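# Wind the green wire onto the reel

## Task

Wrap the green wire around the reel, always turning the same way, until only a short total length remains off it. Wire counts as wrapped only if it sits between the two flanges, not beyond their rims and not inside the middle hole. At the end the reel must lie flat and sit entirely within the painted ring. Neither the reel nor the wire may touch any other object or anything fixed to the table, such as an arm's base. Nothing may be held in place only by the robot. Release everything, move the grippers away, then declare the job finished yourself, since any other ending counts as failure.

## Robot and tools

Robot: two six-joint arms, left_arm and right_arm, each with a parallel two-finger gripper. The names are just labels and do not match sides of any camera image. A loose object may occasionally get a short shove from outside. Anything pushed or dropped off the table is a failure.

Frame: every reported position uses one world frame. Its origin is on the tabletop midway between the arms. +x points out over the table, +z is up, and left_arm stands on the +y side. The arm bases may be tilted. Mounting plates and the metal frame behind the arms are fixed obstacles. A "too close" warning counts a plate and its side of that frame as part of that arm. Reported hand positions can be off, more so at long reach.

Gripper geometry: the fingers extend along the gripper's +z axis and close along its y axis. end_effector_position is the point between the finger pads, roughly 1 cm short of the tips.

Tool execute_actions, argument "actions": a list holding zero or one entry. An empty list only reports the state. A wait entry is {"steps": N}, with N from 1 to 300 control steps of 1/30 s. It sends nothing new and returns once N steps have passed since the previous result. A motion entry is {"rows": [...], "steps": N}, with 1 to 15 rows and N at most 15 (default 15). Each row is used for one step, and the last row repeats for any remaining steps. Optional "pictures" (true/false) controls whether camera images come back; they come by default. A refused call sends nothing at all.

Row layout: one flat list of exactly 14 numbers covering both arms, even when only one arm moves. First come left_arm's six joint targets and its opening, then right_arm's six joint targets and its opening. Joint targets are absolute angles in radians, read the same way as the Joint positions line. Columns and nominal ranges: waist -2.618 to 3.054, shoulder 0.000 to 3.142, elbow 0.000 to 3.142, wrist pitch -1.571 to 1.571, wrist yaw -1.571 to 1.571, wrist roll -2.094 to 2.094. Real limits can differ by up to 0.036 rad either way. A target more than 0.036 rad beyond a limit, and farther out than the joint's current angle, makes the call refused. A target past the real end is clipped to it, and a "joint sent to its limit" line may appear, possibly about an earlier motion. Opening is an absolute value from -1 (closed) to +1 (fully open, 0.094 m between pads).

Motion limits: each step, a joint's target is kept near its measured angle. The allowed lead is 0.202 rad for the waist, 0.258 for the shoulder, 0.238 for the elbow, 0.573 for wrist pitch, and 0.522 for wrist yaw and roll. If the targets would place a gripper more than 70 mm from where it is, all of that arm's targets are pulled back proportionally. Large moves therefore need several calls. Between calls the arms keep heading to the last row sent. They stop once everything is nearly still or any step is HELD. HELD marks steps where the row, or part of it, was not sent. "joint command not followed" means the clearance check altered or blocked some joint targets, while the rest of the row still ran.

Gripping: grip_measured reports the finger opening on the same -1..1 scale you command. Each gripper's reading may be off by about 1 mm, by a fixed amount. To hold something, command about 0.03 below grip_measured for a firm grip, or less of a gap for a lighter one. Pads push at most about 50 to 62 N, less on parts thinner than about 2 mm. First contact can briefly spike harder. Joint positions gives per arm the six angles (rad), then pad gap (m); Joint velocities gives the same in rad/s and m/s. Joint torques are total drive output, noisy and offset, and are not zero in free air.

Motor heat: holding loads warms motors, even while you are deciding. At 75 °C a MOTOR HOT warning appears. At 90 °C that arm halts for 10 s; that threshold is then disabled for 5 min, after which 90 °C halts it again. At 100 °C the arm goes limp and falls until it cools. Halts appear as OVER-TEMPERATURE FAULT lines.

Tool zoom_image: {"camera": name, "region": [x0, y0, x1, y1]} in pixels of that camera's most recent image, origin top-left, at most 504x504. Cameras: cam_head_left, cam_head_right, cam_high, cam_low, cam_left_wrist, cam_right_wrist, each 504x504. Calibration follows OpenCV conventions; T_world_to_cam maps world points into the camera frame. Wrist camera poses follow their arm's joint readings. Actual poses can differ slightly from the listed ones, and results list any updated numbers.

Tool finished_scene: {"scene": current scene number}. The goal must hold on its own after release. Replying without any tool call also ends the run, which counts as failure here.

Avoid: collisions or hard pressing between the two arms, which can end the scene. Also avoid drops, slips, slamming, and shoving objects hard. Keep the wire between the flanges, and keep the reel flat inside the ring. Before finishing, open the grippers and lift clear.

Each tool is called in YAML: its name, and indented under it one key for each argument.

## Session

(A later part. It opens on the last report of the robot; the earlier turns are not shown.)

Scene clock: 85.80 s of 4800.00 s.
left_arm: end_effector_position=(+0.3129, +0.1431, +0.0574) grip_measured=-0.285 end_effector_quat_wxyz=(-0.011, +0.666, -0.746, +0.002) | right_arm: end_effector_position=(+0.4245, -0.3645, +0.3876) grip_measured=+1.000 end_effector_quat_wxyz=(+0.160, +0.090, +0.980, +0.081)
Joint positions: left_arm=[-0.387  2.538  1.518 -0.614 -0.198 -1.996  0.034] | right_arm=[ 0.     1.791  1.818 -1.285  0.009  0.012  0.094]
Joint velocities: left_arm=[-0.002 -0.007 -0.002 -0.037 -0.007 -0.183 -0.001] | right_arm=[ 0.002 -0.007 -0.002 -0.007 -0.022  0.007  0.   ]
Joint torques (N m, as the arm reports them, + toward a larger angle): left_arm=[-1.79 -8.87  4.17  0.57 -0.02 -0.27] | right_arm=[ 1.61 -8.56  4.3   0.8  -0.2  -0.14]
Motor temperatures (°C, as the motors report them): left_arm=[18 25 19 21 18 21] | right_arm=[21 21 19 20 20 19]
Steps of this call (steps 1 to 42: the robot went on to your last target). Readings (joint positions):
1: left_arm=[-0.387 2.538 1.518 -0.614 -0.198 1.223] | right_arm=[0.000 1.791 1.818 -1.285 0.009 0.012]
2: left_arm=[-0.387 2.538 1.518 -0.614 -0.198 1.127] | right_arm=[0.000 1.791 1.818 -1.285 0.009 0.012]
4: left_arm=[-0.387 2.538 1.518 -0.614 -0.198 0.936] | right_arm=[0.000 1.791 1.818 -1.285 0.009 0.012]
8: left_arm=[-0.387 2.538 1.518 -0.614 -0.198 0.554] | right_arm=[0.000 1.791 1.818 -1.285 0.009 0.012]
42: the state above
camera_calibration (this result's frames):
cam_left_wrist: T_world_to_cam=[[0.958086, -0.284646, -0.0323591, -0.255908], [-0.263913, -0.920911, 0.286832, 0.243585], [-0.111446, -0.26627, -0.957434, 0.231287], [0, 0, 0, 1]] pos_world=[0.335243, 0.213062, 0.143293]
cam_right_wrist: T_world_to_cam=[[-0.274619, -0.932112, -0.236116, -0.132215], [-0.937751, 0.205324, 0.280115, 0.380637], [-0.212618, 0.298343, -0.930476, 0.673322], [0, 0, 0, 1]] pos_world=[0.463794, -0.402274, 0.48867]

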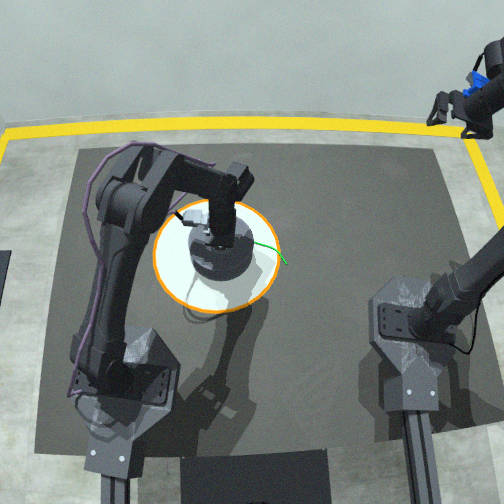

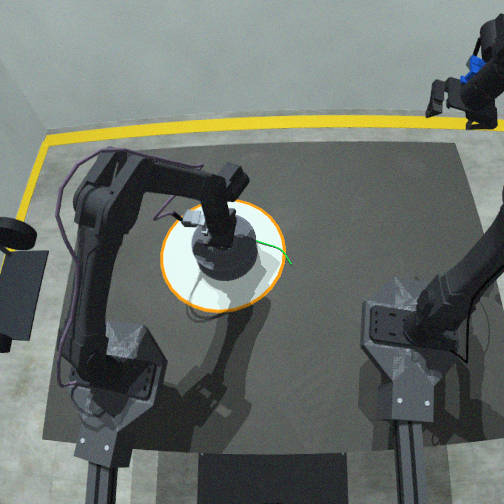

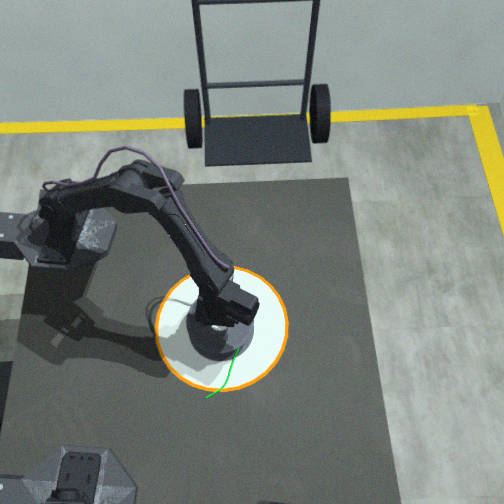

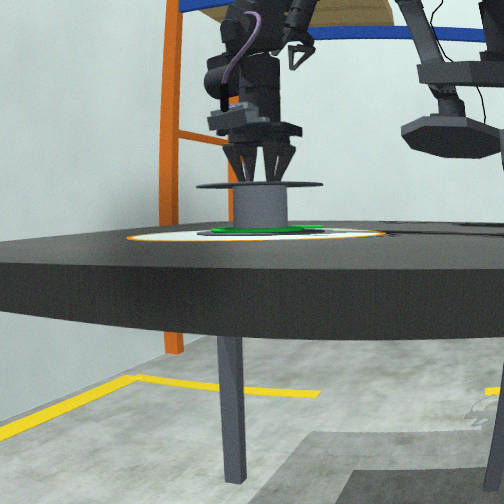

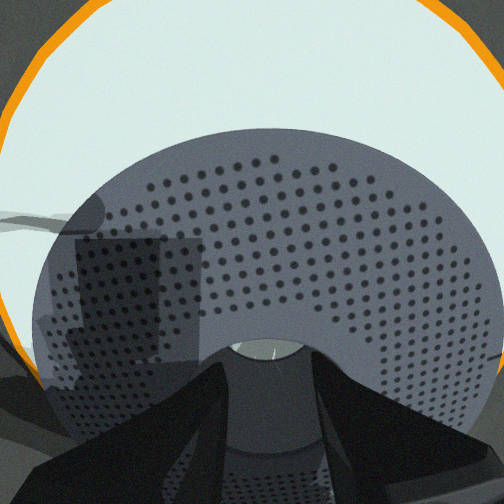

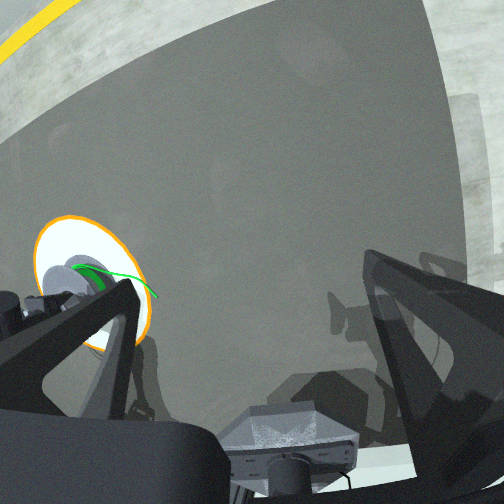

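execute_actions:
  actions:
    - {"rows":[[-0.384,2.537,1.507,-0.605,-0.195,-2.02,-0.6,0.3,2.22,1.22,-0.05,0,-0.8,-1],[-0.384,2.537,1.507,-0.605,-0.195,-2.02,-0.6,0.3,2.22,1.22,-0.05,0,-0.8,-1],[-0.384,2.537,1.507,-0.605,-0.195,-2.02,-0.6,0.3,2.22,1.22,-0.05,0,-0.8,-1],[-0.384,2.537,1.507,-0.605,-0.195,2.05,-0.6,0.3,2.22,1.22,-0.05,0,-0.8,-1]],"steps":15}
  pictures: false

execute_actions:
  actions:
    - {"steps":36}
  pictures: false

execute_actions:
  actions:
    - {"rows":[[-0.384,2.55,1.507,-0.605,-0.195,2.05,-0.45,0.45,2.44,0.93,0.6,0,-1.57,-1],[-0.384,2.55,1.507,-0.605,-0.195,2.05,-0.38,0.45,2.44,0.93,0.6,0,-1.57,-1],[-0.384,2.55,1.507,-0.605,-0.195,2.05,-0.34,0.45,2.44,0.93,0.6,0,-1.57,-1],[-0.384,2.55,1.507,-0.605,-0.195,2.05,-0.31,0.45,2.44,0.93,0.6,0,-1.57,-1],[-0.384,2.55,1.507,-0.605,-0.195,2.05,-0.28,0.45,2.44,0.93,0.6,0,-1.57,-1],[-0.384,2.55,1.507,-0.605,-0.195,2.05,-0.28,0.45,2.44,0.93,0.6,0,-1.57,-1],[-0.384,2.55,1.507,-0.605,-0.195,1.9,-0.28,0.45,2.44,0.93,0.6,0,-1.57,-1],[-0.384,2.55,1.507,-0.605,-0.195,1.75,-0.28,0.45,2.44,0.93,0.6,0,-1.57,-1],[-0.384,2.55,1.507,-0.605,-0.195,-2.05,-0.28,0.45,2.44,0.93,0.6,0,-1.57,-1]],"steps":15}
  pictures: false

execute_actions:
  actions:
    - {"rows":[[-0.384,2.55,1.507,-0.605,-0.195,-2.05,-0.28,0.45,2.44,0.93,0.6,0,-1.57,-1],[-0.384,2.55,1.507,-0.605,-0.195,-2.05,-0.28,0.45,2.44,0.93,0.6,0,-1.57,-1],[-0.384,2.55,1.507,-0.605,-0.195,-2.05,-0.28,0.45,2.44,0.93,0.6,0,-1.57,-1],[-0.384,2.55,1.507,-0.605,-0.195,-2.05,-0.28,0.5,2.5,0.85,0.8,0,-1.57,-1],[-0.384,2.55,1.507,-0.605,-0.195,-2.05,-0.28,0.5,2.5,0.85,0.8,0,-1.57,-1],[-0.384,2.55,1.507,-0.605,-0.195,-2.05,-0.28,0.5,2.5,0.85,0.8,0,-1.57,-1],[-0.384,2.55,1.507,-0.605,-0.195,-2.05,-0.28,0.55,2.57,0.75,1.0,0,-1.57,-1],[-0.384,2.55,1.507,-0.605,-0.195,-2.05,-0.28,0.55,2.57,0.75,1.0,0,-1.57,-1],[-0.384,2.55,1.507,-0.605,-0.195,-2.05,-0.28,0.55,2.57,0.75,1.0,0,-1.57,-1],[-0.384,2.55,1.507,-0.605,-0.195,-2.05,-0.28,0.55,2.57,0.75,1.0,0,-1.57,-1],[-0.384,2.55,1.507,-0.605,-0.195,-2.05,-0.28,0.6,2.65,0.64,1.2,0,-1.57,-1]],"steps":15}
  pictures: false

execute_actions:
  actions:
    - {"steps":28}

Scene clock: 105.63 s of 4800.00 s.
left_arm: end_effector_position=(+0.3132, +0.1429, +0.0572) grip_measured=-0.599 end_effector_quat_wxyz=(+0.010, -0.167, +0.986, +0.003) | right_arm: end_effector_position=(+0.4922, -0.2085, +0.1820) grip_measured=-0.992 end_effector_quat_wxyz=(+0.191, -0.320, +0.927, +0.045)
Joint positions: left_arm=[-0.387  2.538  1.518 -0.612 -0.198 -0.873  0.019] | right_arm=[ 0.269  2.161  1.389 -0.495  0.014 -0.567  0.   ]
Joint velocities: left_arm=[ 0.012 -0.007  0.002 -0.037 -0.066  2.806  0.001] | right_arm=[ 0.388  0.672 -2.137  3.568 -0.037 -1.516  0.   ]
Joint torques (N m, as the arm reports them, + toward a larger angle): left_arm=[-2.17 -9.8   4.    0.51 -0.03  0.06] | right_arm=[  2.3  -10.31   2.39   0.17  -0.27  -0.06]
Motor temperatures (°C, as the motors report them): left_arm=[18 25 19 21 18 21] | right_arm=[21 21 19 20 20 19]
Steps of this call (steps 1 to 30: the robot went on to your last target; steps 31 to 100: nothing new was sent; then 16.00 s passed at rest; steps 101 to 115: all 15 steps of this action). Readings (joint positions):
101: left_arm=[-0.387 2.537 1.518 -0.613 -0.198 -2.029] | right_arm=[0.006 1.795 1.808 -1.266 0.012 -0.015]
102: left_arm=[-0.387 2.537 1.518 -0.612 -0.198 -2.029] | right_arm=[0.018 1.801 1.794 -1.228 0.014 -0.050]
104: left_arm=[-0.387 2.538 1.518 -0.612 -0.198 -1.954] | right_arm=[0.057 1.835 1.759 -1.145 0.014 -0.120]
108: left_arm=[-0.387 2.538 1.518 -0.612 -0.198 -1.560] | right_arm=[0.146 1.946 1.671 -0.974 0.014 -0.263]
115: the state above

Scene clock: 106.83 s of 4800.00 s.
left_arm: end_effector_position=(+0.3132, +0.1429, +0.0572) grip_measured=-0.599 end_effector_quat_wxyz=(-0.002, +0.955, +0.295, +0.011) | right_arm: end_effector_position=(+0.5025, -0.1816, +0.1356) grip_measured=-0.992 end_effector_quat_wxyz=(+0.270, -0.422, +0.866, +0.002)
Joint positions: left_arm=[-0.387  2.538  1.518 -0.612 -0.198  2.004  0.019] | right_arm=[ 0.302  2.24   1.198 -0.066  0.009 -0.79   0.   ]
Joint velocities: left_arm=[-0.012 -0.017  0.007 -0.022  0.037  0.227 -0.001] | right_arm=[ 0.002 -0.017 -0.012  0.022 -0.007  0.066 -0.   ]
Joint torques (N m, as the arm reports them, + toward a larger angle): left_arm=[-1.89 -9.93  3.98  0.53 -0.05  0.12] | right_arm=[  1.78 -13.81   6.24   1.43  -0.2   -0.14]
Motor temperatures (°C, as the motors report them): left_arm=[18 25 19 21 18 21] | right_arm=[21 21 19 20 20 19]
Steps of this call (steps 1 to 36: the robot went on to your last target). Readings (joint positions):
1: left_arm=[-0.387 2.538 1.518 -0.612 -0.198 -0.775] | right_arm=[0.282 2.186 1.326 -0.398 0.013 -0.612]
2: left_arm=[-0.387 2.538 1.518 -0.612 -0.198 -0.677] | right_arm=[0.293 2.213 1.276 -0.336 0.011 -0.648]
4: left_arm=[-0.387 2.538 1.518 -0.612 -0.198 -0.481] | right_arm=[0.303 2.255 1.217 -0.266 0.009 -0.700]
8: left_arm=[-0.387 2.538 1.518 -0.612 -0.198 -0.088] | right_arm=[0.302 2.260 1.198 -0.176 0.009 -0.754]
36: the state above

Scene clock: 107.33 s of 4800.00 s.
left_arm: end_effector_position=(+0.3130, +0.1431, +0.0575) grip_measured=-0.284 end_effector_quat_wxyz=(+0.001, +0.800, +0.600, +0.011) | right_arm: end_effector_position=(+0.4444, -0.1092, +0.0548) grip_measured=-0.992 end_effector_quat_wxyz=(-0.307, +0.734, -0.595, +0.112)
Joint positions: left_arm=[-0.387  2.537  1.518 -0.614 -0.198  1.317  0.034] | right_arm=[ 0.454  2.464  0.919  0.537  0.004 -1.518  0.   ]
Joint velocities: left_arm=[-0.012 -0.027 -0.022  0.007 -0.081 -2.733 -0.   ] | right_arm=[-0.012 -0.056  0.012  0.388 -0.066 -0.344  0.   ]
Joint torques (N m, as the arm reports them, + toward a larger angle): left_arm=[-2.1  -8.75  3.84  0.51  0.   -0.18] | right_arm=[  1.77 -13.22   3.49   1.49  -0.15  -0.07]
Motor temperatures (°C, as the motors report them): left_arm=[18 25 19 21 18 21] | right_arm=[21 21 19 20 20 19]
Steps of this call (steps 1 to 15: all 15 steps of this action). Readings (joint positions):
1: left_arm=[-0.387 2.539 1.518 -0.612 -0.198 2.011] | right_arm=[0.309 2.247 1.180 -0.014 0.012 -0.835]
2: left_arm=[-0.387 2.540 1.518 -0.612 -0.198 2.018] | right_arm=[0.321 2.261 1.150 0.078 0.015 -0.897]
4: left_arm=[-0.387 2.542 1.518 -0.610 -0.198 2.027] | right_arm=[0.366 2.316 1.079 0.245 0.015 -1.042]
8: left_arm=[-0.387 2.538 1.518 -0.614 -0.198 1.975] | right_arm=[0.458 2.443 0.952 0.434 0.007 -1.346]
15: the state above

Scene clock: 107.83 s of 4800.00 s.
left_arm: end_effector_position=(+0.3130, +0.1431, +0.0575) grip_measured=-0.284 end_effector_quat_wxyz=(+0.008, +0.210, +0.978, +0.007) | right_arm: end_effector_position=(+0.3636, -0.0756, +0.0267) grip_measured=-0.992 end_effector_quat_wxyz=(-0.354, +0.770, -0.514, +0.132)
Joint positions: left_arm=[-0.387  2.537  1.518 -0.614 -0.198 -0.116  0.034] | right_arm=[ 0.599  2.644  0.659  1.068  0.006 -1.562  0.   ]
Joint velocities: left_arm=[ 0.007 -0.012  0.007 -0.007 -0.007 -2.689 -0.002] | right_arm=[ 0.09   0.393 -0.422  0.344 -0.081  0.037  0.   ]
Joint torques (N m, as the arm reports them, + toward a larger angle): left_arm=[-1.9  -8.86  3.83  0.54  0.04 -0.11] | right_arm=[  0.94 -11.63   1.18   2.41  -0.14  -0.11]
Motor temperatures (°C, as the motors report them): left_arm=[18 25 19 21 18 21] | right_arm=[21 21 19 20 20 19]
Steps of this call (steps 1 to 15: all 15 steps of this action). Readings (joint positions):
1: left_arm=[-0.387 2.537 1.518 -0.614 -0.198 1.222] | right_arm=[0.453 2.462 0.919 0.549 0.004 -1.526]
2: left_arm=[-0.387 2.537 1.518 -0.614 -0.198 1.126] | right_arm=[0.453 2.461 0.919 0.559 0.004 -1.534]
4: left_arm=[-0.387 2.537 1.518 -0.614 -0.198 0.935] | right_arm=[0.456 2.464 0.912 0.599 0.006 -1.544]
8: left_arm=[-0.387 2.537 1.518 -0.614 -0.198 0.553] | right_arm=[0.502 2.499 0.844 0.804 0.008 -1.554]
15: the state above

Scene clock: 108.77 s of 4800.00 s.
left_arm: end_effector_position=(+0.3130, +0.1431, +0.0575) grip_measured=-0.284 end_effector_quat_wxyz=(-0.010, +0.669, -0.743, +0.002) | right_arm: end_effector_position=(+0.3733, -0.0726, +0.0402) grip_measured=-0.992 end_effector_quat_wxyz=(-0.388, +0.754, -0.507, +0.155)
Joint positions: left_arm=[-0.387  2.537  1.518 -0.614 -0.198 -2.004  0.034] | right_arm=[ 0.6    2.659  0.644  1.188  0.006 -1.563  0.   ]
Joint velocities: left_arm=[-0.002  0.002  0.007 -0.022  0.022 -0.125 -0.   ] | right_arm=[ 0.007  0.002  0.007 -0.022 -0.022 -0.022 -0.001]
Joint torques (N m, as the arm reports them, + toward a larger angle): left_arm=[-1.87 -8.86  3.77  0.51 -0.04 -0.2 ] | right_arm=[  1.35 -10.74   0.3    1.86  -0.15  -0.09]
Motor temperatures (°C, as the motors report them): left_arm=[18 25 19 21 18 21] | right_arm=[21 21 19 21 20 19]
Steps of this call (steps 1 to 28: the robot went on to your last target). Readings (joint positions):
1: left_arm=[-0.387 2.537 1.518 -0.614 -0.198 -0.212] | right_arm=[0.600 2.654 0.649 1.077 0.006 -1.562]
2: left_arm=[-0.387 2.537 1.518 -0.614 -0.198 -0.307] | right_arm=[0.600 2.658 0.644 1.085 0.006 -1.563]
4: left_arm=[-0.387 2.537 1.518 -0.614 -0.198 -0.498] | right_arm=[0.600 2.659 0.644 1.115 0.006 -1.563]
8: left_arm=[-0.387 2.537 1.518 -0.614 -0.198 -0.880] | right_arm=[0.600 2.659 0.644 1.163 0.006 -1.563]
28: the state above
camera_calibration (this result's frames):
cam_left_wrist: T_world_to_cam=[[0.960243, -0.27731, -0.032145, -0.257728], [-0.256816, -0.922632, 0.287744, 0.241542], [-0.109452, -0.268049, -0.957168, 0.231025], [0, 0, 0, 1]] pos_world=[0.3348, 0.21331, 0.143343]
cam_right_wrist: T_world_to_cam=[[0.704845, 0.064156, 0.706454, -0.287434], [-0.0478484, -0.989334, 0.137585, -0.04319], [0.707745, -0.130779, -0.694258, -0.132165], [0, 0, 0, 1]] pos_world=[0.294069, -0.0415732, 0.117244]

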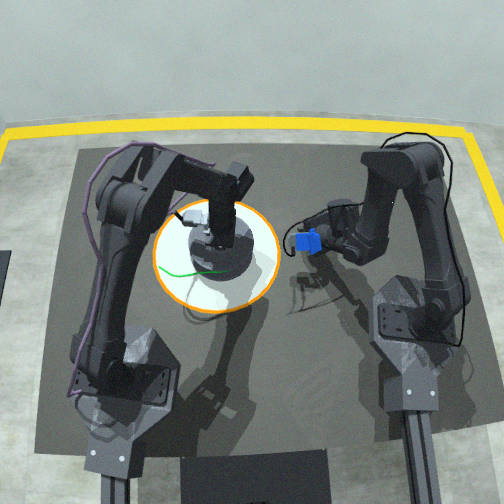

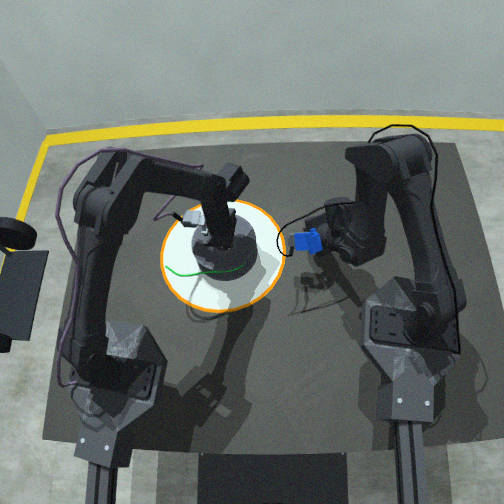

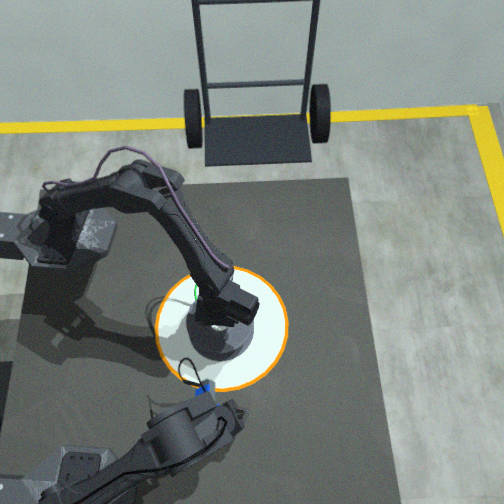

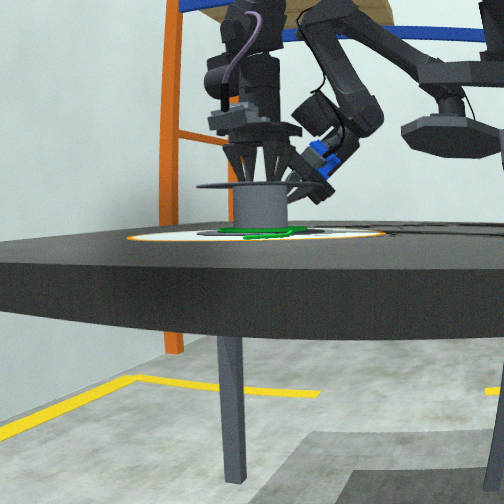

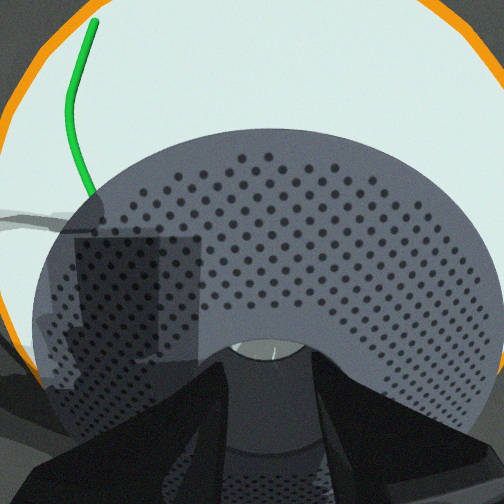

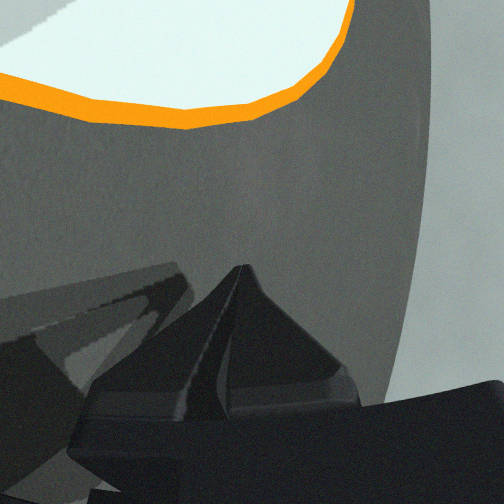

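execute_actions:
  actions:
    - {"rows":[[-0.384,2.537,1.507,-0.605,-0.195,-2.02,-0.6,0.65,2.66,0.64,1.2,0,-1.57,-1],[-0.384,2.537,1.507,-0.605,-0.195,-2.02,-0.6,0.69,2.67,0.64,1.2,0,-1.57,-1],[-0.384,2.537,1.507,-0.605,-0.195,-2.02,-0.6,0.73,2.68,0.64,1.2,0,-1.57,-1],[-0.384,2.537,1.507,-0.605,-0.195,0.2,-0.6,0.77,2.69,0.64,1.21,0,-1.57,-1],[-0.384,2.537,1.507,-0.605,-0.195,0.2,-0.6,0.81,2.70,0.64,1.21,0,-1.57,-1],[-0.384,2.537,1.507,-0.605,-0.195,0.2,-0.6,0.85,2.71,0.64,1.22,0,-1.57,-1],[-0.384,2.537,1.507,-0.605,-0.195,0.2,-0.6,0.89,2.72,0.64,1.22,0,-1.57,-1],[-0.384,2.537,1.507,-0.605,-0.195,0.2,-0.6,0.93,2.73,0.64,1.23,0,-1.57,-1],[-0.384,2.537,1.507,-0.605,-0.195,0.2,-0.6,0.97,2.735,0.64,1.24,0,-1.57,-1],[-0.384,2.537,1.507,-0.605,-0.195,0.2,-0.6,1.01,2.735,0.64,1.24,0,-1.57,-1],[-0.384,2.537,1.507,-0.605,-0.195,0.2,-0.6,1.04,2.735,0.64,1.24,0,-1.57,-1],[-0.384,2.537,1.507,-0.605,-0.195,0.2,-0.6,1.07,2.735,0.64,1.24,0,-1.57,-1]],"steps":15}
  pictures: false

execute_actions:
  actions:
    - {"steps":24}

Scene clock: 114.53 s of 4800.00 s.
left_arm: end_effector_position=(+0.3132, +0.1428, +0.0572) grip_measured=-0.599 end_effector_quat_wxyz=(+0.010, -0.167, +0.986, +0.003) | right_arm: end_effector_position=(+0.2524, +0.0517, +0.0445) grip_measured=-0.992 end_effector_quat_wxyz=(-0.419, +0.852, -0.300, +0.092)
Joint positions: left_arm=[-0.387  2.538  1.518 -0.612 -0.197 -0.873  0.019] | right_arm=[ 1.076  2.722  0.644  1.221  0.002 -1.563  0.   ]
Joint velocities: left_arm=[-0.022  0.002  0.002  0.007 -0.022  2.821 -0.   ] | right_arm=[ 0.168  0.002  0.012  0.051 -0.007 -0.007 -0.   ]
Joint torques (N m, as the arm reports them, + toward a larger angle): left_arm=[-2.08 -9.77  3.89  0.47  0.    0.03] | right_arm=[-0.63 -9.13  0.54  1.86 -0.01 -0.08]
Motor temperatures (°C, as the motors report them): left_arm=[18 25 19 21 18 21] | right_arm=[21 21 19 22 20 19]
Steps of this call (steps 1 to 30: the robot went on to your last target; steps 31 to 100: nothing new was sent; then 1.93 s passed at rest; steps 101 to 115: all 15 steps of this action). Readings (joint positions):
101: left_arm=[-0.387 2.537 1.518 -0.613 -0.198 -2.029] | right_arm=[0.604 2.659 0.644 1.188 0.008 -1.563]
102: left_arm=[-0.387 2.537 1.518 -0.612 -0.198 -2.028] | right_arm=[0.617 2.659 0.644 1.188 0.009 -1.563]
104: left_arm=[-0.387 2.538 1.518 -0.612 -0.197 -1.954] | right_arm=[0.675 2.660 0.644 1.191 0.013 -1.563]
108: left_arm=[-0.387 2.538 1.518 -0.612 -0.197 -1.560] | right_arm=[0.853 2.687 0.644 1.213 0.011 -1.563]
115: the state above

Scene clock: 115.33 s of 4800.00 s.
left_arm: end_effector_position=(+0.3132, +0.1428, +0.0572) grip_measured=-0.599 end_effector_quat_wxyz=(+0.007, +0.353, +0.935, +0.008) | right_arm: end_effector_position=(+0.2529, +0.0526, +0.0458) grip_measured=-0.992 end_effector_quat_wxyz=(-0.422, +0.851, -0.300, +0.092)
Joint positions: left_arm=[-0.387  2.538  1.518 -0.612 -0.197  0.184  0.019] | right_arm=[ 1.076  2.722  0.644  1.227  0.002 -1.563  0.   ]
Joint velocities: left_arm=[-0.007 -0.027 -0.012 -0.051  0.007  0.051  0.   ] | right_arm=[ 0.002 -0.002  0.012  0.007  0.066 -0.022 -0.   ]
Joint torques (N m, as the arm reports them, + toward a larger angle): left_arm=[-2.11 -9.88  3.95  0.47 -0.04  0.06] | right_arm=[ 0.31 -8.94  0.36  1.9  -0.06 -0.08]
Motor temperatures (°C, as the motors report them): left_arm=[18 25 19 21 18 21] | right_arm=[21 21 19 22 20 19]
Steps of this call (steps 1 to 24: the robot went on to your last target). Readings (joint positions):
1: left_arm=[-0.387 2.538 1.518 -0.612 -0.197 -0.775] | right_arm=[1.078 2.722 0.644 1.223 0.002 -1.563]
2: left_arm=[-0.387 2.538 1.518 -0.612 -0.197 -0.677] | right_arm=[1.077 2.722 0.644 1.224 0.002 -1.563]
4: left_arm=[-0.387 2.538 1.518 -0.612 -0.197 -0.481] | right_arm=[1.076 2.722 0.644 1.225 0.002 -1.563]
8: left_arm=[-0.387 2.538 1.518 -0.612 -0.197 -0.114] | right_arm=[1.076 2.722 0.644 1.227 0.002 -1.563]
24: the state above
camera_calibration (this result's frames):
cam_left_wrist: T_world_to_cam=[[-0.780667, -0.621233, -0.0680349, 0.338466], [-0.610178, 0.73416, 0.297811, 0.114895], [-0.135061, 0.274005, -0.952197, 0.161006], [0, 0, 0, 1]] pos_world=[0.356081, 0.0817981, 0.14212]
cam_right_wrist: T_world_to_cam=[[0.543485, 0.38458, 0.746138, -0.192442], [0.397498, -0.900807, 0.174764, -0.0448242], [0.739337, 0.201607, -0.642445, -0.0544993], [0, 0, 0, 1]] pos_world=[0.1627, 0.0446188, 0.116409]

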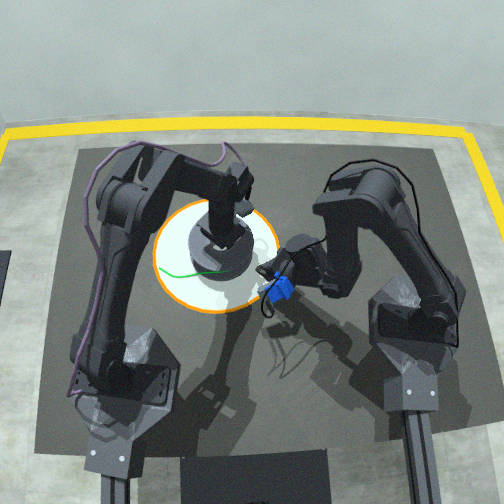

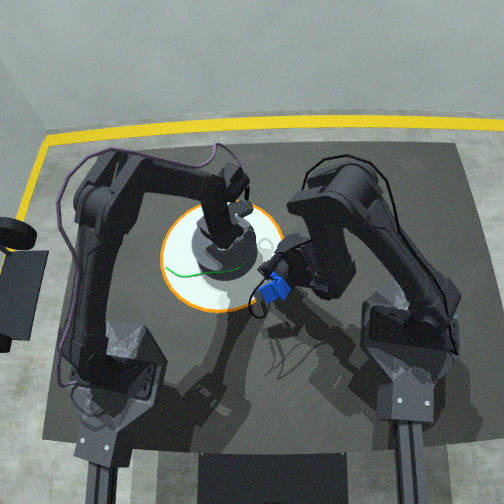

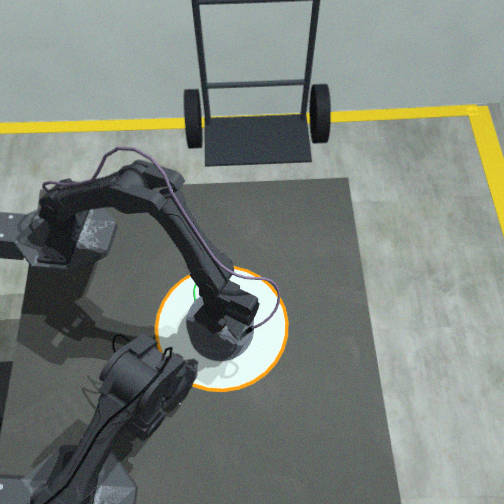

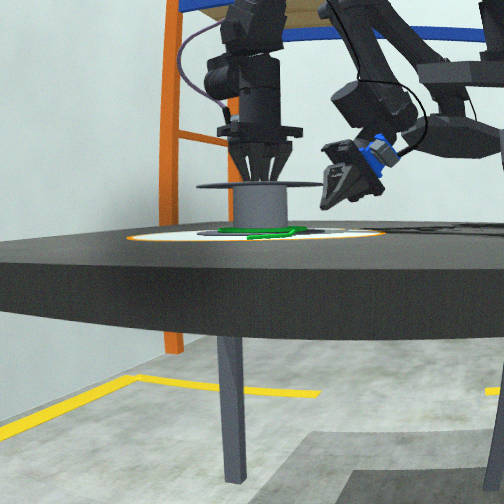

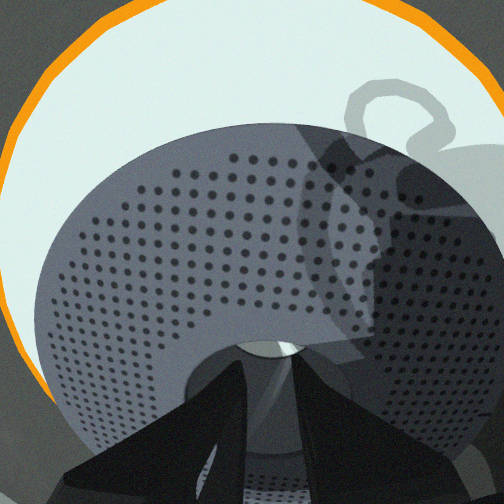

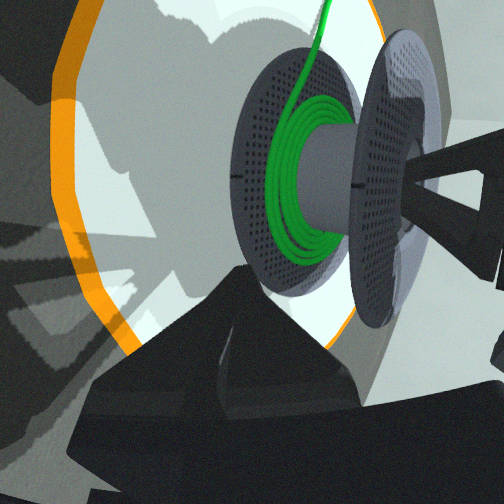

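Nice view. Advance toward the target, stopping slightly above.

execute_actions:
  actions:
    - {"rows":[[-0.384,2.55,1.507,-0.605,-0.195,0.2,-0.45,1.07,2.76,0.67,1.22,0,-1.57,-1],[-0.384,2.55,1.507,-0.605,-0.195,0.2,-0.38,1.07,2.76,0.67,1.22,0,-1.57,-1],[-0.384,2.55,1.507,-0.605,-0.195,0.2,-0.34,1.07,2.78,0.70,1.21,0,-1.57,-1],[-0.384,2.55,1.507,-0.605,-0.195,0.2,-0.31,1.07,2.78,0.70,1.21,0,-1.57,-1],[-0.384,2.55,1.507,-0.605,-0.195,0.2,-0.28,1.07,2.80,0.73,1.20,0,-1.57,-1],[-0.384,2.55,1.507,-0.605,-0.195,0.2,-0.28,1.07,2.80,0.73,1.20,0,-1.57,-1],[-0.384,2.55,1.507,-0.605,-0.195,0.2,-0.28,1.07,2.82,0.77,1.185,0,-1.57,-1],[-0.384,2.55,1.507,-0.605,-0.195,0.2,-0.28,1.07,2.82,0.77,1.185,0,-1.57,-1],[-0.384,2.55,1.507,-0.605,-0.195,0.2,-0.28,1.07,2.84,0.81,1.17,0,-1.57,-1]],"steps":15}
  pictures: false

execute_actions:
  actions:
    - {"steps":10}

Scene clock: 119.37 s of 4800.00 s.
left_arm: end_effector_position=(+0.3121, +0.1432, +0.0570) grip_measured=-0.289 end_effector_quat_wxyz=(+0.005, +0.359, +0.933, +0.008) | right_arm: end_effector_position=(+0.2670, +0.0753, +0.0249) grip_measured=-0.992 end_effector_quat_wxyz=(-0.429, +0.847, -0.299, +0.095)
Joint positions: left_arm=[-0.387  2.539  1.518 -0.616 -0.196  0.195  0.033] | right_arm=[ 1.076  2.824  0.787  1.201  0.002 -1.563  0.   ]
Joint velocities: left_arm=[ 0.032  0.007  0.002 -0.066 -0.007 -0.051  0.001] | right_arm=[ 0.002 -0.017 -0.012 -0.007 -0.051 -0.081 -0.   ]
Joint torques (N m, as the arm reports them, + toward a larger angle): left_arm=[-1.88 -8.99  4.11  0.54 -0.02  0.07] | right_arm=[ 0.33 -9.31  2.45  1.51 -0.07 -0.08]
Motor temperatures (°C, as the motors report them): left_arm=[18 25 19 21 18 21] | right_arm=[21 21 19 22 20 19]
Steps of this call (steps 1 to 30: the robot went on to your last target; steps 31 to 100: nothing new was sent; then 0.20 s passed at rest; steps 101 to 115: all 15 steps of this action). Readings (joint positions):
101: left_arm=[-0.387 2.539 1.518 -0.612 -0.197 0.193] | right_arm=[1.076 2.724 0.644 1.228 0.002 -1.563]
102: left_arm=[-0.387 2.540 1.518 -0.612 -0.197 0.193] | right_arm=[1.076 2.727 0.644 1.229 0.002 -1.563]
104: left_arm=[-0.387 2.542 1.518 -0.611 -0.198 0.193] | right_arm=[1.076 2.746 0.655 1.229 0.002 -1.563]
108: left_arm=[-0.387 2.539 1.518 -0.616 -0.196 0.195] | right_arm=[1.076 2.794 0.716 1.217 0.002 -1.563]
115: the state above

Scene clock: 119.70 s of 4800.00 s.
left_arm: end_effector_position=(+0.3121, +0.1432, +0.0570) grip_measured=-0.289 end_effector_quat_wxyz=(+0.005, +0.359, +0.933, +0.008) | right_arm: end_effector_position=(+0.2664, +0.0747, +0.0239) grip_measured=-0.992 end_effector_quat_wxyz=(-0.426, +0.848, -0.299, +0.094)
Joint positions: left_arm=[-0.387  2.539  1.518 -0.616 -0.196  0.195  0.033] | right_arm=[ 1.076  2.824  0.787  1.196  0.002 -1.563  0.   ]
Joint velocities: left_arm=[-0.012 -0.002 -0.002  0.037  0.022 -0.007  0.   ] | right_arm=[-0.002 -0.007  0.002  0.037 -0.022 -0.022 -0.001]
Joint torques (N m, as the arm reports them, + toward a larger angle): left_arm=[-2.17 -8.84  3.88  0.55  0.    0.05] | right_arm=[ 0.32 -9.52  2.44  1.59 -0.07 -0.09]
Motor temperatures (°C, as the motors report them): left_arm=[18 25 19 21 18 21] | right_arm=[21 21 19 22 20 19]
Steps of this call (steps 1 to 10: the robot went on to your last target). Readings (joint positions):
1: left_arm=[-0.387 2.539 1.518 -0.616 -0.196 0.195] | right_arm=[1.076 2.824 0.787 1.200 0.002 -1.563]
2: left_arm=[-0.387 2.539 1.518 -0.616 -0.196 0.195] | right_arm=[1.076 2.824 0.787 1.198 0.002 -1.563]
4: left_arm=[-0.387 2.539 1.518 -0.616 -0.196 0.195] | right_arm=[1.076 2.824 0.787 1.197 0.002 -1.563]
8: left_arm=[-0.387 2.539 1.518 -0.616 -0.196 0.195] | right_arm=[1.076 2.824 0.787 1.196 0.002 -1.563]
10: the state above
camera_calibration (this result's frames):
cam_left_wrist: T_world_to_cam=[[-0.787832, -0.612409, -0.0653923, 0.338667], [-0.600611, 0.740441, 0.301684, 0.1099], [-0.136335, 0.276952, -0.951163, 0.160518], [0, 0, 0, 1]] pos_world=[0.354704, 0.0815723, 0.14167]
cam_right_wrist: T_world_to_cam=[[0.539496, 0.378092, 0.752324, -0.190537], [0.395684, -0.902546, 0.169841, -0.0256967], [0.743222, 0.206054, -0.636524, -0.0845501], [0, 0, 0, 1]] pos_world=[0.175801, 0.0662698, 0.0938914]

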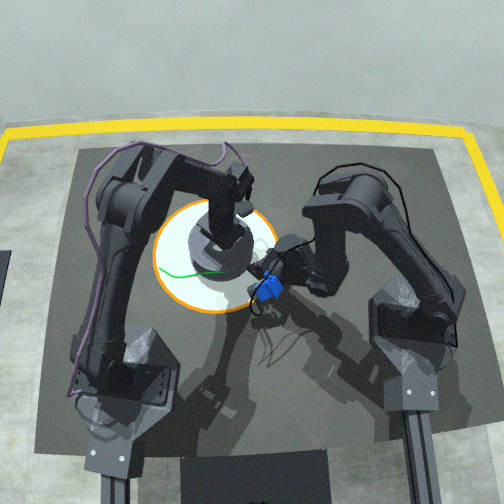

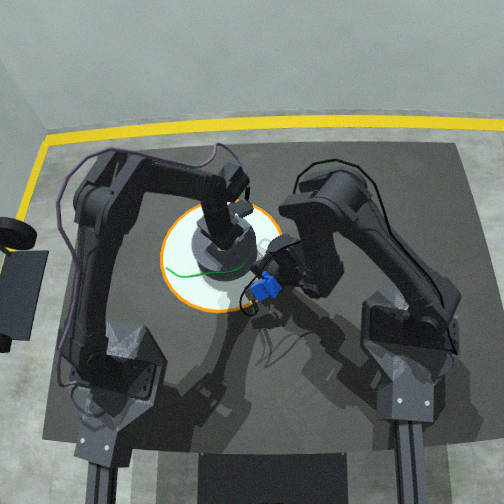

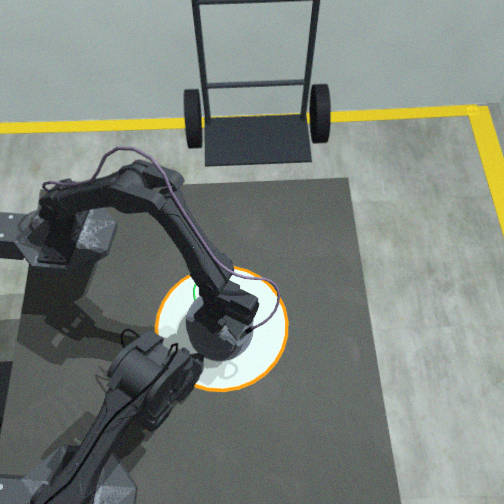

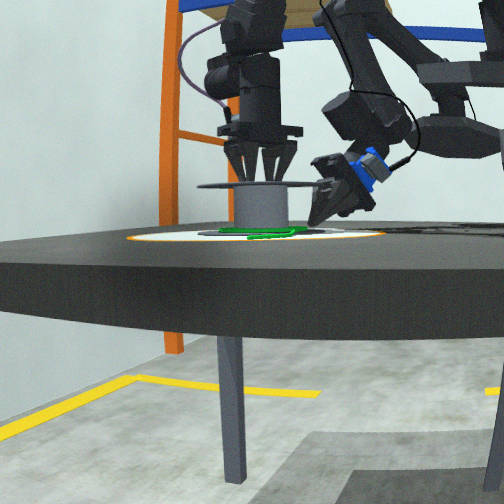

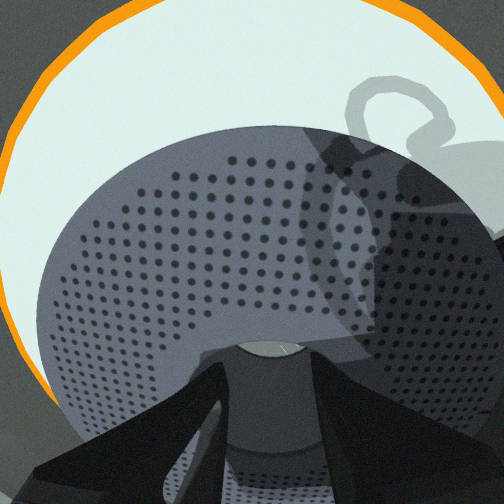

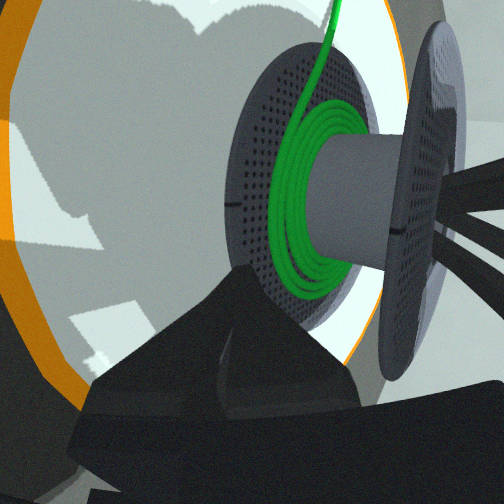

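execute_actions:
  actions:
    - {"rows":[[-0.384,2.55,1.507,-0.605,-0.195,0.2,-0.28,1.07,2.84,0.83,1.17,0,-1.57,-1],[-0.384,2.55,1.507,-0.605,-0.195,0.2,-0.28,1.07,2.84,0.84,1.17,0,-1.57,-1],[-0.384,2.55,1.507,-0.605,-0.195,0.2,-0.28,1.07,2.84,0.85,1.17,0,-1.57,-1],[-0.384,2.55,1.507,-0.605,-0.195,0.2,-0.28,1.07,2.84,0.86,1.17,0,-1.57,-1],[-0.384,2.55,1.507,-0.605,-0.195,0.2,-0.28,1.07,2.84,0.86,1.17,0,-1.57,-1],[-0.384,2.55,1.507,-0.605,-0.195,0.2,-0.28,1.07,2.84,0.86,1.17,0,-1.57,-1],[-0.384,2.55,1.507,-0.605,-0.195,0.2,-0.28,1.07,2.84,0.86,1.14,0,-1.57,-1]],"steps":15}

zoom_image:
  camera: "cam_low"
  region: [190, 150, 390, 250]

Scene clock: 123.20 s of 4800.00 s.
left_arm: end_effector_position=(+0.3121, +0.1432, +0.0570) grip_measured=-0.289 end_effector_quat_wxyz=(+0.005, +0.359, +0.933, +0.008) | right_arm: end_effector_position=(+0.2763, +0.0877, +0.0282) grip_measured=-0.992 end_effector_quat_wxyz=(-0.437, +0.843, -0.298, +0.097)
Joint positions: left_arm=[-0.387  2.539  1.518 -0.616 -0.196  0.195  0.033] | right_arm=[ 1.076  2.824  0.838  1.169  0.002 -1.564  0.   ]
Joint velocities: left_arm=[-0.007 -0.017  0.002  0.007 -0.022 -0.007 -0.   ] | right_arm=[-0.022  0.002 -0.002 -0.037  0.007 -0.022  0.   ]
Joint torques (N m, as the arm reports them, + toward a larger angle): left_arm=[-1.89 -9.05  3.95  0.55 -0.02  0.07] | right_arm=[ 0.32 -9.84  2.69  1.61 -0.07 -0.1 ]
Motor temperatures (°C, as the motors report them): left_arm=[18 25 19 21 18 21] | right_arm=[21 21 19 22 20 19]
Steps of this call (steps 1 to 15: the robot went on to your last target; steps 16 to 90: nothing new was sent; steps 91 to 105: all 15 steps of this action). Readings (joint positions):
91: left_arm=[-0.387 2.539 1.518 -0.616 -0.196 0.195] | right_arm=[1.076 2.824 0.789 1.195 0.002 -1.563]
92: left_arm=[-0.387 2.539 1.518 -0.616 -0.196 0.195] | right_arm=[1.076 2.824 0.794 1.192 0.002 -1.564]
94: left_arm=[-0.387 2.539 1.518 -0.616 -0.196 0.195] | right_arm=[1.076 2.824 0.810 1.188 0.002 -1.564]
98: left_arm=[-0.387 2.539 1.518 -0.616 -0.196 0.195] | right_arm=[1.076 2.824 0.837 1.186 0.002 -1.564]
105: the state above
camera_calibration (this result's frames):
cam_left_wrist: T_world_to_cam=[[-0.787832, -0.612409, -0.0653923, 0.338667], [-0.600611, 0.740441, 0.301684, 0.1099], [-0.136335, 0.276952, -0.951163, 0.160518], [0, 0, 0, 1]] pos_world=[0.354704, 0.0815723, 0.14167]
cam_right_wrist: T_world_to_cam=[[0.529376, 0.362428, 0.767077, -0.200302], [0.391567, -0.906472, 0.158061, -0.016783], [0.75262, 0.216688, -0.62178, -0.0957846], [0, 0, 0, 1]] pos_world=[0.184696, 0.078137, 0.0967426]

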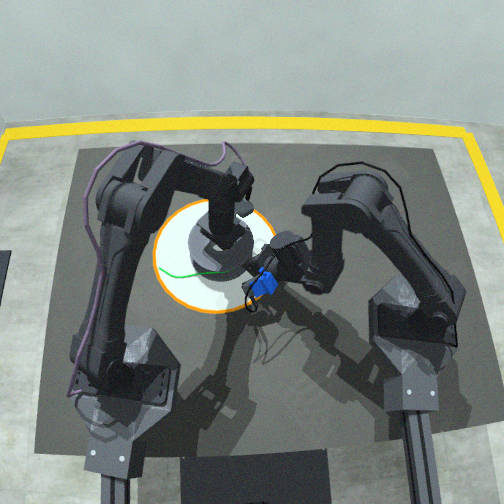

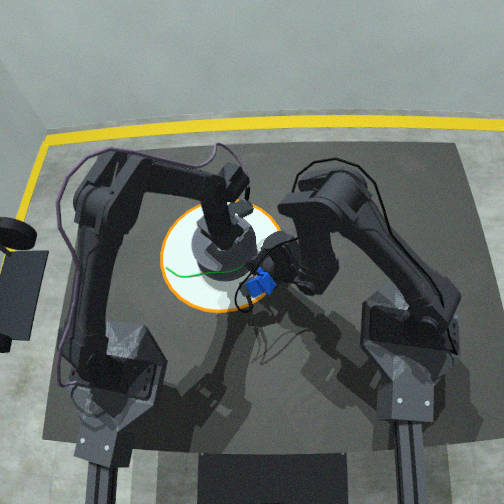

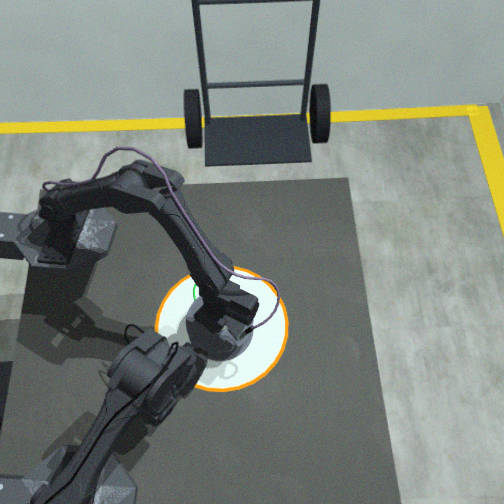

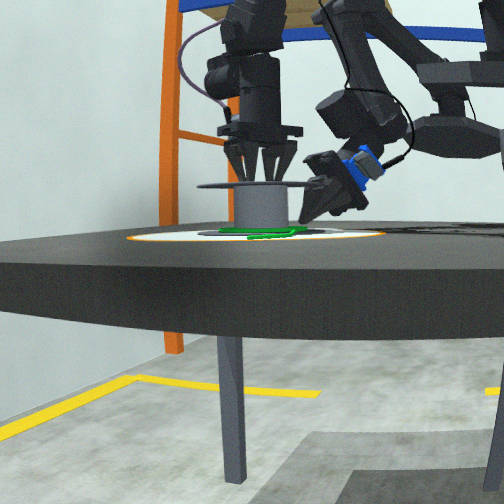

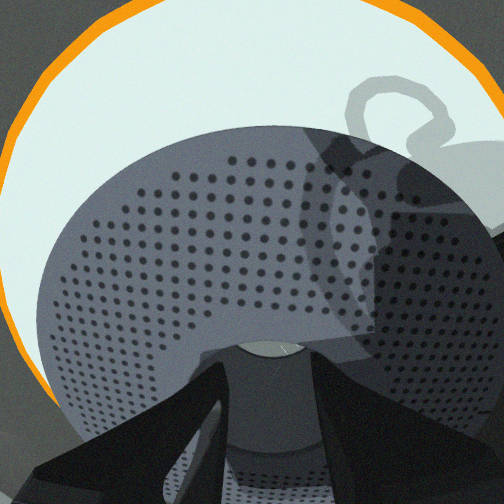

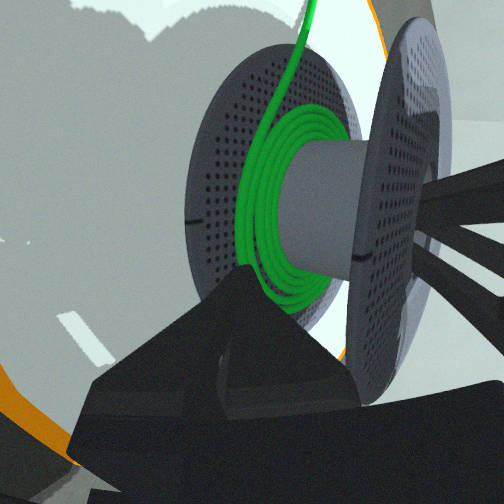

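Region (190, 150, 390, 250) of cam_low's 504x504 image, scaled by 2.520, with more detail than that image has.

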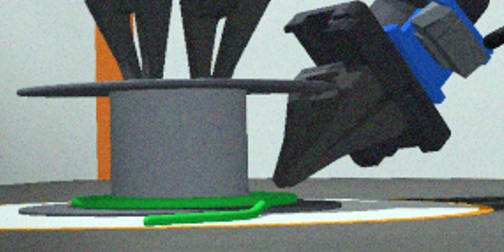

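execute_actions:
  actions:
    - {"rows":[[-0.384,2.55,1.507,-0.605,-0.195,0.2,-0.28,1.07,2.85,0.86,1.14,0,-1.57,-1],[-0.384,2.55,1.507,-0.605,-0.195,0.2,-0.28,1.07,2.86,0.86,1.14,0,-1.57,-1],[-0.384,2.55,1.507,-0.605,-0.195,0.2,-0.28,1.07,2.868,0.865,1.14,0,-1.57,-1]],"steps":15}

zoom_image:
  camera: "cam_low"
  region: [190, 150, 390, 250]

Scene clock: 130.70 s of 4800.00 s.
left_arm: end_effector_position=(+0.3121, +0.1432, +0.0570) grip_measured=-0.289 end_effector_quat_wxyz=(+0.005, +0.359, +0.933, +0.008) | right_arm: end_effector_position=(+0.2734, +0.0847, +0.0217) grip_measured=-0.992 end_effector_quat_wxyz=(-0.431, +0.846, -0.298, +0.096)
Joint positions: left_arm=[-0.387  2.539  1.518 -0.616 -0.196  0.195  0.033] | right_arm=[ 1.076  2.841  0.838  1.174  0.002 -1.565  0.   ]
Joint velocities: left_arm=[-0.017 -0.007 -0.007  0.037  0.037 -0.037  0.   ] | right_arm=[ 0.002 -0.017  0.007 -0.022  0.022 -0.051 -0.001]
Joint torques (N m, as the arm reports them, + toward a larger angle): left_arm=[-2.1  -8.93  3.8   0.58 -0.09  0.08] | right_arm=[ 0.37 -8.85  2.99  1.48 -0.06 -0.08]
Motor temperatures (°C, as the motors report them): left_arm=[18 25 19 21 18 21] | right_arm=[21 21 19 22 20 19]
Steps of this call (steps 1 to 15: the robot went on to your last target; steps 16 to 90: nothing new was sent; then 4.00 s passed at rest; steps 91 to 105: all 15 steps of this action). Readings (joint positions):
91: left_arm=[-0.387 2.539 1.518 -0.616 -0.196 0.195] | right_arm=[1.076 2.824 0.838 1.165 0.002 -1.564]
92: left_arm=[-0.387 2.539 1.518 -0.616 -0.196 0.195] | right_arm=[1.076 2.826 0.838 1.165 0.002 -1.564]
94: left_arm=[-0.387 2.539 1.518 -0.616 -0.196 0.195] | right_arm=[1.076 2.835 0.838 1.165 0.002 -1.564]
98: left_arm=[-0.387 2.539 1.518 -0.616 -0.196 0.195] | right_arm=[1.076 2.841 0.838 1.174 0.002 -1.565]
105: the state above
camera_calibration (this result's frames):
cam_left_wrist: T_world_to_cam=[[-0.787832, -0.612409, -0.0653923, 0.338667], [-0.600611, 0.740441, 0.301684, 0.1099], [-0.136335, 0.276952, -0.951163, 0.160518], [0, 0, 0, 1]] pos_world=[0.354704, 0.0815723, 0.14167]
cam_right_wrist: T_world_to_cam=[[0.534154, 0.371539, 0.759367, -0.194564], [0.394197, -0.904082, 0.165058, -0.0184455], [0.747856, 0.211174, -0.629378, -0.0950127], [0, 0, 0, 1]] pos_world=[0.182254, 0.075676, 0.0909914]

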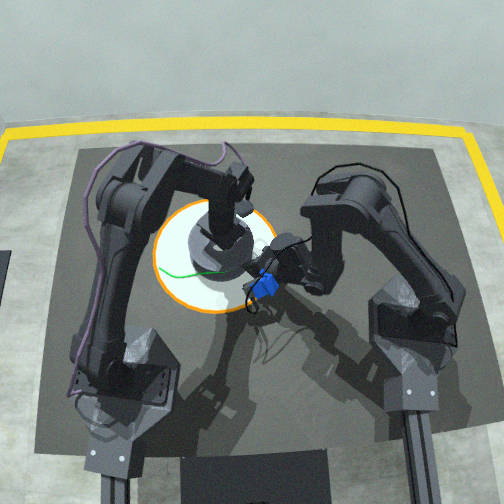

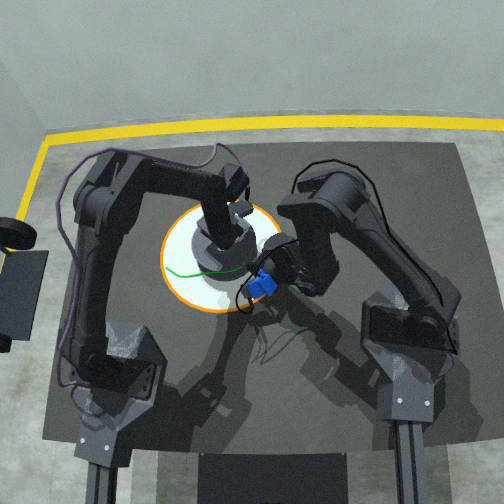

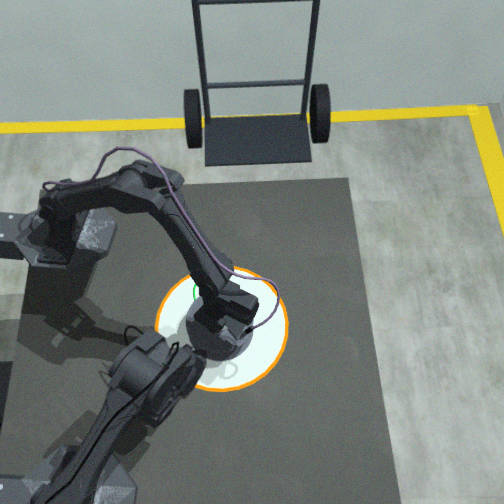

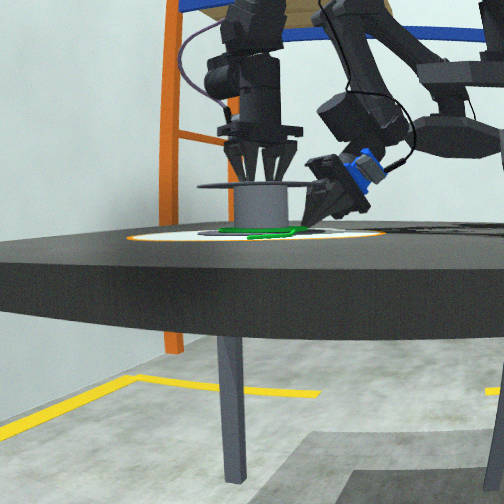

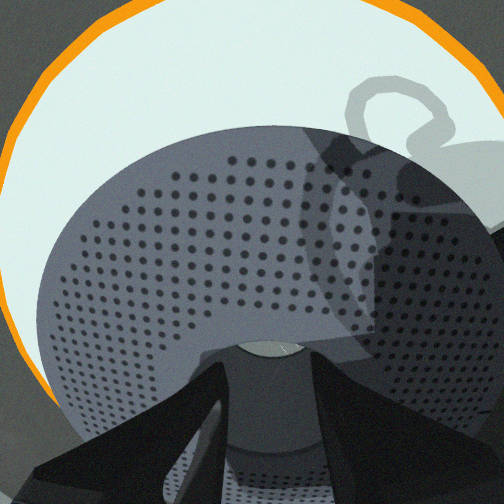

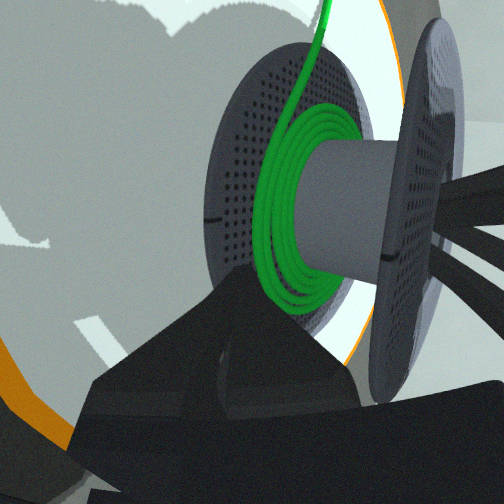

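Region (190, 150, 390, 250) of cam_low's 504x504 image, scaled by 2.520, with more detail than that image has.

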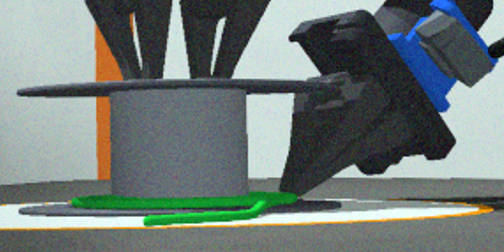

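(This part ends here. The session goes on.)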